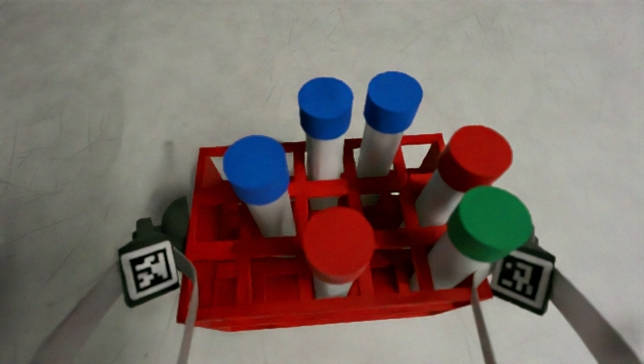

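execute_actions([
  {"r2":{"joints":{"lift_m":1.078}}},
], cameras=[])

execute_actions([
  {"r2":{"joints":{"gripper_m":0.179}}},
], cameras=[])

execute_actions([
  {"r2":{"joints":{"lift_m":1.1,"wrist_pitch_rad":-0.75}}},
], cameras=[])

execute_actions([
  {"r2":{"joints":{"arm_m":0.003,"wrist_pitch_rad":-0.4}}},
], cameras=["r2_wrist_camera"])

execute_actions([
  {"r2":{"base":{"translate_m":-0.3},"joints":{"wrist_yaw_rad":1.57,"head_pan_rad":-1.2,"head_tilt_rad":-0.5}}},
], cameras=["r2_head_camera"])

Scene clock: 407.10 s.
r1.base_odometry: x=+1.538 y=-5.662 heading=-2.125 (m, m, rad; r1's odometry frame)
r1.turned_by_wheels: +0.000 (rad since the last result)
r1.turned_by_imu: +0.001 (rad since the last result)
r1.base_tilt: forward=+0.2 right=+0.1 (deg)
r1.lidar_m: 1.93 2.19 2.12 2.21 2.35 2.27 1.46 1.07 1.03 1.06 1.48 1.87
r1.head_depth_mm: 1191 1408 1723 1867 1557 1335 1159 / 1121 1317 1584 1806 1543 1323 1160 / 1052 1228 1463 1715 1531 1303 1143 / 1003 1160 1361 1647 1504 1303 1146 / 959 1093 1275 1517 1500 1285 1135 / 913 1036 1201 1419 1492 1287 1126 / 870 982 1129 1319 1458 1276 1119
r1.base_status: not commanded
r1.joint_positions: lift_m=+0.310 arm_m=-0.001 wrist_yaw_rad=+3.056 wrist_pitch_rad=-0.489 wrist_roll_rad=+0.016 gripper_m=+0.037 head_pan_rad=-2.593 head_tilt_rad=-0.803
r1.joint_status: not commanded
r1.motor_effort: left_wheel=-2(2) right_wheel=+1(1) lift_m=+50(50) arm_m=+0(1) wrist_yaw_rad=-2(1) wrist_pitch_rad=+6(6) wrist_roll_rad=+0(1) gripper_m=-1(0) head_pan_rad=-4(4) head_tilt_rad=+3(3) (%)
r1.hand_pose: x=-0.0028 y=+0.0697 z=+0.3067 quat_wxyz=(+0.202, +0.698, +0.140, +0.673) (m; r1's base frame)
r1.wrist_depth_mm: - - - - - - - / - - - - - - - / 860 850 - 841 868 877 856 / 714 705 - 700 692 690 701 / 590 589 597 588 596 593 578 / 507 529 - - - 503 507 / 457 - - - 443 440 437
r2.base_odometry: x=-2.273 y=+5.148 heading=-1.504 (m, m, rad; r2's odometry frame)
r2.turned_by_wheels: +0.000 (rad since the last result)
r2.turned_by_imu: +0.000 (rad since the last result)
r2.base_tilt: forward=+1.1 right=+1.3 (deg)
r2.lidar_m: 0.72 0.72 0.86 1.79 3.56 2.71 2.42 2.21 1.33 1.20 0.74 0.81
r2.head_depth_mm: 1009 - 567 527 1606 1399 1219 / 1031 922 613 527 1604 1404 1217 / 1030 922 671 526 1601 1407 1218 / 1034 921 669 526 1598 1392 1221 / 1038 919 668 526 1109 1325 1194 / 1044 920 669 526 1602 1400 1218 / 1047 1154 668 527 1597 1392 1217
r2.base_status: not commanded
r2.joint_positions: lift_m=+1.079 arm_m=+0.300 wrist_yaw_rad=+0.001 wrist_pitch_rad=-0.902 wrist_roll_rad=+0.016 gripper_m=+0.084 head_pan_rad=-1.293 head_tilt_rad=-0.705
r2.joint_status: all done
r2.motor_effort: left_wheel=+0(1) right_wheel=+2(2) lift_m=+12(17) arm_m=+3(2) wrist_yaw_rad=+0(1) wrist_pitch_rad=+2(7) wrist_roll_rad=+1(1) gripper_m=-22(23) head_pan_rad=-5(4) head_tilt_rad=+2(3) (%)
r2.hand_pose: x=-0.0215 y=-0.5846 z=+1.0013 quat_wxyz=(+0.632, +0.306, -0.641, -0.311) (m; r2's base frame)
r2.wrist_depth_mm: 325 323 319 317 316 313 311 / 291 287 286 283 281 281 280 / 262 259 260 137 133 254 254 / 238 239 104 147 147 103 232 / 219 222 136 90 137 90 213 / 203 200 146 124 135 129 199 / 190 189 184 185 186 184 185
r3.base_odometry: x=+3.211 y=+1.506 heading=-0.705 (m, m, rad; r3's odometry frame)
r3.turned_by_wheels: +0.000 (rad since the last result)
r3.turned_by_imu: +0.001 (rad since the last result)
r3.base_tilt: forward=+1.7 right=-0.7 (deg)
r3.lidar_m: 0.76 1.10 1.13 1.29 1.40 1.37 1.44 1.11 1.08 0.95 0.73 0.72
r3.head_depth_mm: 1216 1439 1762 1640 1425 1256 1154 / 1158 1370 1652 1643 1425 1262 1155 / 1108 1306 1566 1670 1429 1262 1161 / 1063 1240 1474 1654 1440 1255 1176 / 1019 1181 1392 1605 1447 1269 1168 / 987 1129 1321 1581 1449 1261 1140 / 945 1079 1245 1485 1438 1259 1135
r3.base_status: not commanded
r3.joint_positions: lift_m=+0.310 arm_m=+0.000 wrist_yaw_rad=+3.080 wrist_pitch_rad=-0.346 wrist_roll_rad=+0.014 gripper_m=+0.037 head_pan_rad=-2.593 head_tilt_rad=-0.901
r3.joint_status: not commanded
r3.motor_effort: left_wheel=-2(1) right_wheel=+3(2) lift_m=+27(27) arm_m=+0(0) wrist_yaw_rad=+0(0) wrist_pitch_rad=+6(5) wrist_roll_rad=+0(0) gripper_m=+0(0) head_pan_rad=-5(3) head_tilt_rad=+1(1) (%)
r3.hand_pose: x=-0.0070 y=+0.0872 z=+0.3391 quat_wxyz=(+0.144, +0.705, +0.099, +0.688) (m; r3's base frame)
r3.wrist_depth_mm: - - - - - - 873 / - - - - - - 905 / - - - - - - 966 / 875 859 - 846 831 821 805 / 693 691 - 675 691 664 656 / 587 577 568 565 - 558 550 / 494 507 - - 477 473 465
pictures: none
No camera images: the call's "cameras" was empty. Leave "cameras" out to get every camera's image.

Scene clock: 408.53 s.
r1.base_odometry: x=+1.538 y=-5.662 heading=-2.125 (m, m, rad; r1's odometry frame)
r1.turned_by_wheels: +0.000 (rad since the last result)
r1.turned_by_imu: +0.000 (rad since the last result)
r1.base_tilt: forward=+0.2 right=+0.1 (deg)
r1.lidar_m: 1.94 2.19 2.12 2.20 2.35 2.27 1.45 1.07 1.03 1.07 1.48 1.87
r1.head_depth_mm: 1182 1407 1728 1880 1553 1332 1163 / 1113 1318 1571 1796 1541 1324 1160 / 1046 1232 1459 1719 1541 1313 1147 / 1006 1152 1359 1656 1510 1300 1144 / 956 1093 1276 1524 1503 1292 1137 / 911 1036 1199 1416 1495 1289 1125 / 871 983 1125 1323 1454 1268 1118
r1.base_status: not commanded
r1.joint_positions: lift_m=+0.310 arm_m=-0.001 wrist_yaw_rad=+3.056 wrist_pitch_rad=-0.489 wrist_roll_rad=+0.016 gripper_m=+0.037 head_pan_rad=-2.593 head_tilt_rad=-0.803
r1.joint_status: not commanded
r1.motor_effort: left_wheel=-1(1) right_wheel=+1(1) lift_m=+49(50) arm_m=+0(0) wrist_yaw_rad=-2(1) wrist_pitch_rad=+6(6) wrist_roll_rad=-1(1) gripper_m=-1(1) head_pan_rad=-4(4) head_tilt_rad=+3(3) (%)
r1.hand_pose: x=-0.0028 y=+0.0697 z=+0.3067 quat_wxyz=(+0.202, +0.698, +0.140, +0.673) (m; r1's base frame)
r1.wrist_depth_mm: - - - - - - - / - - - - - - - / 862 875 - 844 851 879 881 / 720 719 - 697 703 689 689 / 590 585 590 591 604 580 579 / 508 538 - - - 502 505 / 453 - - - 437 443 434
r2.base_odometry: x=-2.273 y=+5.148 heading=-1.504 (m, m, rad; r2's odometry frame)
r2.turned_by_wheels: +0.000 (rad since the last result)
r2.turned_by_imu: +0.000 (rad since the last result)
r2.base_tilt: forward=+1.1 right=+1.4 (deg)
r2.lidar_m: 0.72 0.72 0.87 1.78 3.55 2.73 2.41 2.21 1.33 1.20 0.74 0.81
r2.head_depth_mm: 1007 - 562 527 1613 1408 1219 / 1027 977 617 527 1605 1402 1219 / 1035 919 646 527 1608 1400 1218 / 1032 921 670 526 1601 1406 1216 / 1037 916 670 526 1109 1326 1198 / 1044 918 668 525 1608 1398 1223 / 1049 1153 669 525 1607 1405 1216
r2.base_status: not commanded
r2.joint_positions: lift_m=+1.079 arm_m=+0.300 wrist_yaw_rad=+0.001 wrist_pitch_rad=-0.906 wrist_roll_rad=+0.016 gripper_m=+0.179 head_pan_rad=-1.293 head_tilt_rad=-0.705
r2.joint_status: all done
r2.motor_effort: left_wheel=+0(1) right_wheel=+2(2) lift_m=+15(15) arm_m=+2(2) wrist_yaw_rad=-1(1) wrist_pitch_rad=+4(4) wrist_roll_rad=+1(1) gripper_m=+0(96) head_pan_rad=-4(5) head_tilt_rad=+2(3) (%)
r2.hand_pose: x=-0.0215 y=-0.5838 z=+1.0007 quat_wxyz=(+0.631, +0.307, -0.640, -0.312) (m; r2's base frame)
r2.wrist_depth_mm: 323 319 316 313 312 309 307 / 288 287 284 282 272 279 276 / 258 256 257 137 159 253 251 / 237 235 145 148 147 104 230 / 218 221 138 90 136 90 212 / 205 198 145 123 156 192 200 / 185 188 185 186 185 185 182
r3.base_odometry: x=+3.211 y=+1.506 heading=-0.705 (m, m, rad; r3's odometry frame)
r3.turned_by_wheels: +0.000 (rad since the last result)
r3.turned_by_imu: +0.000 (rad since the last result)
r3.base_tilt: forward=+1.7 right=-0.6 (deg)
r3.lidar_m: 0.76 1.10 1.13 1.29 1.40 1.37 1.44 1.10 1.08 0.95 0.73 0.72
r3.head_depth_mm: 1215 1452 1776 1643 1438 1258 1163 / 1160 1366 1650 1650 1423 1263 1155 / 1110 1297 1551 1661 1433 1255 1163 / 1060 1242 1458 1649 1431 1263 1173 / 1017 1180 1388 1598 1441 1269 1164 / 982 1129 1315 1545 1445 1272 1133 / 948 1077 1248 1492 1435 1267 1136
r3.base_status: not commanded
r3.joint_positions: lift_m=+0.310 arm_m=+0.000 wrist_yaw_rad=+3.080 wrist_pitch_rad=-0.346 wrist_roll_rad=+0.014 gripper_m=+0.037 head_pan_rad=-2.593 head_tilt_rad=-0.901
r3.joint_status: not commanded
r3.motor_effort: left_wheel=-1(2) right_wheel=+3(2) lift_m=+26(27) arm_m=-1(0) wrist_yaw_rad=+0(0) wrist_pitch_rad=+5(5) wrist_roll_rad=+0(0) gripper_m=+0(0) head_pan_rad=-4(4) head_tilt_rad=+0(1) (%)
r3.hand_pose: x=-0.0070 y=+0.0872 z=+0.3391 quat_wxyz=(+0.144, +0.705, +0.099, +0.688) (m; r3's base frame)
r3.wrist_depth_mm: - - - - - - 860 / - - - - - - 927 / - - - - - - 949 / 887 871 - 832 809 815 787 / 687 686 - 673 687 663 663 / 576 571 570 555 - 554 549 / 499 499 - - 479 471 472
pictures: none
No camera images: the call's "cameras" was empty. Leave "cameras" out to get every camera's image.

Scene clock: 409.47 s.
r1.base_odometry: x=+1.538 y=-5.662 heading=-2.125 (m, m, rad; r1's odometry frame)
r1.turned_by_wheels: +0.000 (rad since the last result)
r1.turned_by_imu: +0.000 (rad since the last result)
r1.base_tilt: forward=+0.1 right=+0.1 (deg)
r1.lidar_m: 1.94 2.19 2.12 2.21 2.35 2.27 1.45 1.07 1.04 1.06 1.48 1.87
r1.head_depth_mm: 1190 1407 1725 1876 1555 1333 1160 / 1122 1318 1569 1806 1544 1319 1153 / 1047 1230 1468 1734 1526 1315 1149 / 1007 1162 1362 1650 1516 1304 1137 / 962 1096 1279 1534 1504 1289 1138 / 913 1035 1204 1416 1490 1284 1124 / 869 987 1136 1320 1464 1277 1113
r1.base_status: not commanded
r1.joint_positions: lift_m=+0.310 arm_m=-0.001 wrist_yaw_rad=+3.056 wrist_pitch_rad=-0.489 wrist_roll_rad=+0.016 gripper_m=+0.037 head_pan_rad=-2.593 head_tilt_rad=-0.803
r1.joint_status: not commanded
r1.motor_effort: left_wheel=-2(2) right_wheel=+1(2) lift_m=+49(50) arm_m=+1(0) wrist_yaw_rad=+0(0) wrist_pitch_rad=+6(6) wrist_roll_rad=+0(1) gripper_m=+0(0) head_pan_rad=-4(4) head_tilt_rad=+3(3) (%)
r1.hand_pose: x=-0.0028 y=+0.0697 z=+0.3067 quat_wxyz=(+0.202, +0.698, +0.140, +0.673) (m; r1's base frame)
r1.wrist_depth_mm: - - - - - - - / - - - - - - - / 868 858 - 860 859 869 847 / 707 699 - 696 692 690 704 / 588 592 603 583 605 577 578 / 505 530 - - - 500 509 / 450 - - - 436 442 447
r2.base_odometry: x=-2.273 y=+5.148 heading=-1.504 (m, m, rad; r2's odometry frame)
r2.turned_by_wheels: +0.000 (rad since the last result)
r2.turned_by_imu: +0.000 (rad since the last result)
r2.base_tilt: forward=+1.1 right=+1.3 (deg)
r2.lidar_m: 0.72 0.73 0.86 1.79 3.55 2.72 2.42 2.21 1.33 1.20 0.74 0.81
r2.head_depth_mm: 1023 676 565 528 1610 1405 1220 / 1030 920 616 527 1613 1402 1215 / 1034 920 668 526 1606 1403 1216 / 1034 920 671 526 1608 1400 1222 / 1039 918 670 527 1106 1325 1196 / 1045 920 668 526 1605 1398 1219 / 1047 1151 667 526 1609 1393 1217
r2.base_status: not commanded
r2.joint_positions: lift_m=+1.100 arm_m=+0.300 wrist_yaw_rad=+0.001 wrist_pitch_rad=-0.765 wrist_roll_rad=+0.016 gripper_m=+0.179 head_pan_rad=-1.293 head_tilt_rad=-0.705
r2.joint_status: all done
r2.motor_effort: left_wheel=+0(0) right_wheel=+2(2) lift_m=+33(35) arm_m=+2(3) wrist_yaw_rad=-1(1) wrist_pitch_rad=+8(8) wrist_roll_rad=+1(1) gripper_m=+0(0) head_pan_rad=-5(4) head_tilt_rad=+3(2) (%)
r2.hand_pose: x=-0.0215 y=-0.6128 z=+1.0434 quat_wxyz=(+0.651, +0.262, -0.661, -0.266) (m; r2's base frame)
r2.wrist_depth_mm: 473 467 462 456 456 447 442 / 397 394 391 386 384 385 379 / 340 340 337 337 333 333 330 / 300 299 298 296 294 293 291 / 268 273 260 170 178 263 262 / 247 237 172 171 158 232 242 / 217 221 164 110 154 213 213
r3.base_odometry: x=+3.211 y=+1.506 heading=-0.705 (m, m, rad; r3's odometry frame)
r3.turned_by_wheels: +0.000 (rad since the last result)
r3.turned_by_imu: +0.000 (rad since the last result)
r3.base_tilt: forward=+1.7 right=-0.7 (deg)
r3.lidar_m: 0.76 1.10 1.13 1.29 1.40 1.36 1.44 1.11 1.08 0.95 0.74 0.72
r3.head_depth_mm: 1218 1446 1762 1645 1423 1260 1160 / 1161 1362 1648 1654 1420 1262 1158 / 1109 1298 1561 1670 1425 1264 1166 / 1062 1244 1484 1637 1431 1264 1181 / 1022 1168 1390 1585 1427 1257 1160 / 985 1126 1319 1552 1439 1272 1131 / 941 1072 1242 1474 1450 1277 1134
r3.base_status: not commanded
r3.joint_positions: lift_m=+0.310 arm_m=+0.000 wrist_yaw_rad=+3.080 wrist_pitch_rad=-0.346 wrist_roll_rad=+0.014 gripper_m=+0.037 head_pan_rad=-2.593 head_tilt_rad=-0.901
r3.joint_status: not commanded
r3.motor_effort: left_wheel=-2(2) right_wheel=+3(2) lift_m=+26(27) arm_m=+0(0) wrist_yaw_rad=-1(1) wrist_pitch_rad=+6(5) wrist_roll_rad=+0(0) gripper_m=+0(0) head_pan_rad=-5(4) head_tilt_rad=+0(0) (%)
r3.hand_pose: x=-0.0070 y=+0.0872 z=+0.3391 quat_wxyz=(+0.144, +0.705, +0.099, +0.688) (m; r3's base frame)
r3.wrist_depth_mm: - - - - - - 867 / - - - - - - 925 / - - - - - - 967 / 869 860 - 825 827 811 799 / 702 680 - 671 699 661 656 / 571 572 571 565 - 555 546 / 500 504 - - 480 472 473
pictures: none
No camera images: the call's "cameras" was empty. Leave "cameras" out to get every camera's image.

Scene clock: 412.87 s.
r1.base_odometry: x=+1.538 y=-5.662 heading=-2.125 (m, m, rad; r1's odometry frame)
r1.turned_by_wheels: +0.000 (rad since the last result)
r1.turned_by_imu: +0.001 (rad since the last result)
r1.base_tilt: forward=+0.1 right=+0.1 (deg)
r1.lidar_m: 1.93 2.19 2.12 2.20 2.35 2.27 1.45 1.07 1.04 1.07 1.49 1.87
r1.head_depth_mm: 1186 1410 1720 1857 1555 1330 1163 / 1124 1304 1581 1821 1540 1319 1155 / 1053 1225 1468 1744 1534 1315 1151 / 1005 1158 1359 1641 1523 1299 1140 / 955 1096 1282 1520 1509 1294 1141 / 914 1034 1195 1422 1487 1287 1126 / 872 988 1128 1320 1465 1278 1118
r1.base_status: not commanded
r1.joint_positions: lift_m=+0.310 arm_m=-0.001 wrist_yaw_rad=+3.056 wrist_pitch_rad=-0.489 wrist_roll_rad=+0.016 gripper_m=+0.037 head_pan_rad=-2.593 head_tilt_rad=-0.803
r1.joint_status: not commanded
r1.motor_effort: left_wheel=-2(2) right_wheel=+1(1) lift_m=+50(50) arm_m=+0(1) wrist_yaw_rad=-1(2) wrist_pitch_rad=+6(7) wrist_roll_rad=-1(0) gripper_m=+0(0) head_pan_rad=-4(5) head_tilt_rad=+2(3) (%)
r1.hand_pose: x=-0.0028 y=+0.0697 z=+0.3067 quat_wxyz=(+0.202, +0.698, +0.140, +0.673) (m; r1's base frame)
r1.wrist_depth_mm: - - - - - - - / - - - - - - - / 865 893 - 854 868 850 866 / 705 694 - 696 701 682 697 / 592 577 584 587 602 578 579 / 510 534 - - - 493 509 / 459 - - - 444 437 439
r2.base_odometry: x=-2.273 y=+5.148 heading=-1.504 (m, m, rad; r2's odometry frame)
r2.turned_by_wheels: +0.000 (rad since the last result)
r2.turned_by_imu: +0.000 (rad since the last result)
r2.base_tilt: forward=+1.1 right=+1.3 (deg)
r2.lidar_m: 0.72 0.73 0.87 1.79 3.55 2.71 2.42 2.20 1.32 1.20 0.74 0.81
r2.head_depth_mm: 1016 876 546 - 1572 1408 1215 / 1026 924 600 528 1602 1401 1218 / 1033 922 661 527 1610 1403 1213 / 1030 923 644 528 1598 1408 1217 / 1039 918 671 526 1108 1320 1194 / 1041 920 668 526 1601 1400 1213 / 1048 1155 668 527 1604 1406 1220
r2.base_status: not commanded
r2.joint_positions: lift_m=+1.100 arm_m=+0.003 wrist_yaw_rad=+0.001 wrist_pitch_rad=-0.419 wrist_roll_rad=+0.016 gripper_m=+0.179 head_pan_rad=-1.293 head_tilt_rad=-0.705
r2.joint_status: all done
r2.motor_effort: left_wheel=-1(1) right_wheel=+2(2) lift_m=+33(33) arm_m=-4(4) wrist_yaw_rad=-1(1) wrist_pitch_rad=+10(10) wrist_roll_rad=+1(1) gripper_m=+0(0) head_pan_rad=-4(4) head_tilt_rad=+3(2) (%)
r2.hand_pose: x=-0.0214 y=-0.3725 z=+1.1120 quat_wxyz=(+0.686, +0.146, -0.697, -0.148) (m; r2's base frame)
r2.wrist_depth_mm: 774 812 823 869 931 985 - / 823 848 873 933 930 921 889 / 898 635 640 564 650 624 629 / 916 486 481 378 479 479 485 / 396 409 394 390 392 391 390 / 339 321 327 330 328 325 348 / 279 285 283 298 - - -
r3.base_odometry: x=+3.211 y=+1.506 heading=-0.705 (m, m, rad; r3's odometry frame)
r3.turned_by_wheels: +0.000 (rad since the last result)
r3.turned_by_imu: +0.001 (rad since the last result)
r3.base_tilt: forward=+1.7 right=-0.7 (deg)
r3.lidar_m: 0.76 1.10 1.13 1.29 1.40 1.36 1.45 1.11 1.08 0.96 0.73 0.72
r3.head_depth_mm: 1208 1443 1765 1646 1434 1248 1153 / 1155 1360 1660 1632 1431 1262 1159 / 1115 1298 1563 1653 1423 1255 1156 / 1060 1235 1472 1647 1442 1265 1175 / 1018 1174 1387 1595 1440 1265 1158 / 980 1123 1318 1550 1443 1270 1128 / 943 1070 1255 1471 1460 1272 1132
r3.base_status: not commanded
r3.joint_positions: lift_m=+0.310 arm_m=+0.000 wrist_yaw_rad=+3.080 wrist_pitch_rad=-0.346 wrist_roll_rad=+0.014 gripper_m=+0.037 head_pan_rad=-2.593 head_tilt_rad=-0.901
r3.joint_status: not commanded
r3.motor_effort: left_wheel=-2(2) right_wheel=+3(3) lift_m=+27(27) arm_m=-1(0) wrist_yaw_rad=+0(0) wrist_pitch_rad=+5(5) wrist_roll_rad=+0(0) gripper_m=+0(0) head_pan_rad=-5(4) head_tilt_rad=+0(0) (%)
r3.hand_pose: x=-0.0070 y=+0.0872 z=+0.3391 quat_wxyz=(+0.144, +0.705, +0.099, +0.688) (m; r3's base frame)
r3.wrist_depth_mm: - - - - - - 867 / - - - - - - 928 / - - - - - - 949 / 884 871 - 831 829 825 812 / 688 692 - 680 686 656 649 / 581 571 577 563 - 551 546 / 494 499 - - 479 478 476
pictures: r2_wrist_camera
camera_calibration (this result's frames):
r2_wrist_camera: T_world_to_cam=[[-0.999503, -0.0226298, -0.0219259, -0.00093711], [0.00501195, 0.572811, -0.819672, 1.1512], [0.0311085, -0.819375, -0.572413, 0.492955], [0, 0, 0, 1]] pos_world=[-0.0220415, -0.255525, 1.22576]
Images, in order (width x height): r2_wrist_camera 644x364.

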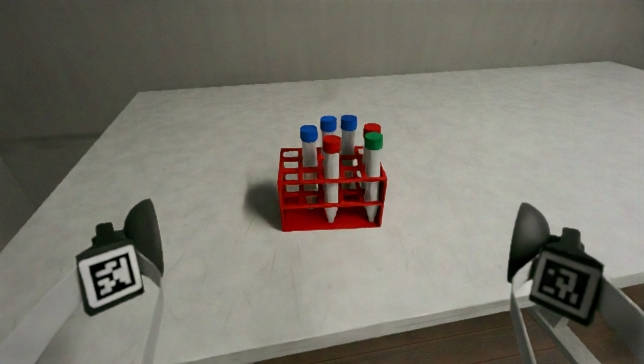

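Scene clock: 416.80 s.
r1.base_odometry: x=+1.538 y=-5.662 heading=-2.125 (m, m, rad; r1's odometry frame)
r1.turned_by_wheels: +0.000 (rad since the last result)
r1.turned_by_imu: +0.001 (rad since the last result)
r1.base_tilt: forward=+0.1 right=+0.1 (deg)
r1.lidar_m: 1.93 2.19 2.12 2.21 2.35 2.27 1.45 1.07 1.03 1.06 1.49 1.87
r1.head_depth_mm: 1188 1407 1717 1883 1556 1322 1162 / 1121 1317 1580 1803 1546 1324 1158 / 1049 1228 1470 1742 1525 1310 1151 / 1003 1157 1358 1651 1514 1299 1143 / 959 1098 1283 1515 1503 1288 1137 / 912 1034 1192 1416 1488 1280 1126 / 875 982 1125 1331 1466 1279 1122
r1.base_status: not commanded
r1.joint_positions: lift_m=+0.310 arm_m=-0.001 wrist_yaw_rad=+3.056 wrist_pitch_rad=-0.489 wrist_roll_rad=+0.016 gripper_m=+0.037 head_pan_rad=-2.593 head_tilt_rad=-0.803
r1.joint_status: not commanded
r1.motor_effort: left_wheel=-2(2) right_wheel=+1(1) lift_m=+50(50) arm_m=+0(0) wrist_yaw_rad=-1(1) wrist_pitch_rad=+6(6) wrist_roll_rad=-1(1) gripper_m=+0(0) head_pan_rad=-4(4) head_tilt_rad=+2(2) (%)
r1.hand_pose: x=-0.0028 y=+0.0697 z=+0.3067 quat_wxyz=(+0.202, +0.698, +0.140, +0.673) (m; r1's base frame)
r1.wrist_depth_mm: - - - - - - - / - - - - - - - / 867 879 - 846 834 858 845 / 697 705 - 696 704 698 700 / 579 589 592 587 608 584 580 / 502 531 - - - 501 497 / 465 - - - 440 442 442
r2.base_odometry: x=-2.293 y=+5.447 heading=-1.504 (m, m, rad; r2's odometry frame)
r2.turned_by_wheels: +0.000 (rad since the last result)
r2.turned_by_imu: -0.002 (rad since the last result)
r2.base_tilt: forward=+1.1 right=+1.3 (deg)
r2.lidar_m: 1.02 1.02 1.22 2.26 3.48 2.39 2.12 2.12 1.14 1.26 0.88 1.14
r2.head_depth_mm: 1037 1124 1071 722 564 - - / 1052 1142 1073 723 587 - - / 1062 1149 1079 743 - - - / 1077 1165 1160 - - - - / 1086 1180 - - - - - / 1098 1189 1250 - - - - / 1113 1213 1169 - 1041 1594 1300
r2.base_status: done
r2.joint_positions: lift_m=+1.100 arm_m=+0.003 wrist_yaw_rad=+1.568 wrist_pitch_rad=-0.419 wrist_roll_rad=+0.016 gripper_m=+0.179 head_pan_rad=-1.207 head_tilt_rad=-0.508
r2.joint_status: all done
r2.motor_effort: left_wheel=-1(4) right_wheel=+2(1) lift_m=+33(33) arm_m=-3(3) wrist_yaw_rad=+1(1) wrist_pitch_rad=+10(10) wrist_roll_rad=+1(1) gripper_m=+0(1) head_pan_rad=+4(19) head_tilt_rad=+3(17) (%)
r2.hand_pose: x=+0.2029 y=-0.1491 z=+1.1120 quat_wxyz=(+0.591, +0.595, -0.390, +0.379) (m; r2's base frame)
r2.wrist_depth_mm: 761 799 852 874 948 956 - / 824 864 915 961 - - - / 910 948 - - - - 641 / 999 - - - - 482 482 / - - - - - - 388 / - - - - - - 339 / - - - - - - -
r3.base_odometry: x=+3.211 y=+1.506 heading=-0.705 (m, m, rad; r3's odometry frame)
r3.turned_by_wheels: +0.000 (rad since the last result)
r3.turned_by_imu: +0.001 (rad since the last result)
r3.base_tilt: forward=+1.7 right=-0.8 (deg)
r3.lidar_m: 0.76 1.10 1.13 1.29 1.40 1.37 1.44 1.11 1.08 0.96 0.73 0.72
r3.head_depth_mm: 1205 1442 1773 1636 1417 1257 1165 / 1164 1367 1650 1664 1426 1264 1162 / 1112 1292 1553 1661 1436 1273 1157 / 1064 1244 1481 1649 1428 1270 1170 / 1014 1178 1387 1593 1432 1258 1161 / 980 1122 1320 1569 1442 1272 1130 / 941 1079 1248 1481 1436 1277 1129
r3.base_status: not commanded
r3.joint_positions: lift_m=+0.310 arm_m=+0.000 wrist_yaw_rad=+3.080 wrist_pitch_rad=-0.346 wrist_roll_rad=+0.014 gripper_m=+0.037 head_pan_rad=-2.593 head_tilt_rad=-0.901
r3.joint_status: not commanded
r3.motor_effort: left_wheel=-2(2) right_wheel=+2(3) lift_m=+26(27) arm_m=+0(0) wrist_yaw_rad=+0(1) wrist_pitch_rad=+6(6) wrist_roll_rad=+0(0) gripper_m=+0(0) head_pan_rad=-4(4) head_tilt_rad=+1(1) (%)
r3.hand_pose: x=-0.0070 y=+0.0872 z=+0.3391 quat_wxyz=(+0.144, +0.705, +0.099, +0.688) (m; r3's base frame)
r3.wrist_depth_mm: - - - - - - 852 / - - - - - - 909 / - - - - - - 944 / 891 862 - 846 826 809 804 / 699 682 - 679 690 660 657 / 579 568 574 562 - 554 551 / 496 502 - - 477 474 470
pictures: r2_head_camera (sideways: a quarter turn clockwise sets it upright)
camera_calibration (this result's frames):
r2_head_camera: T_world_to_cam=[[-0.142671, 0.448403, -0.882371, 1.17022], [0.94696, 0.321192, 0.0101091, -0.0189639], [0.287944, -0.834128, -0.470445, 0.564485], [0, 0, 0, 1]] pos_world=[0.0223744, -0.0477861, 1.29832]
Images, in order (width x height): r2_head_camera 896x504.

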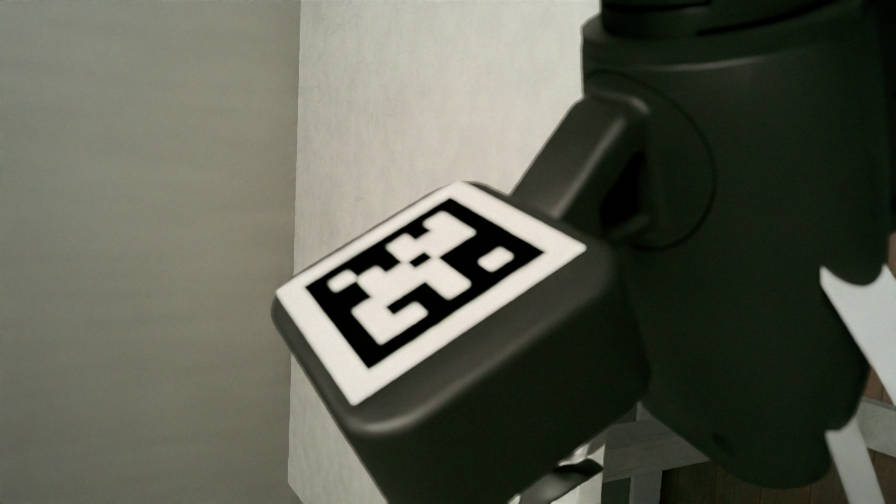

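finished_scene(scene=1)

The scene is finished: the task was done.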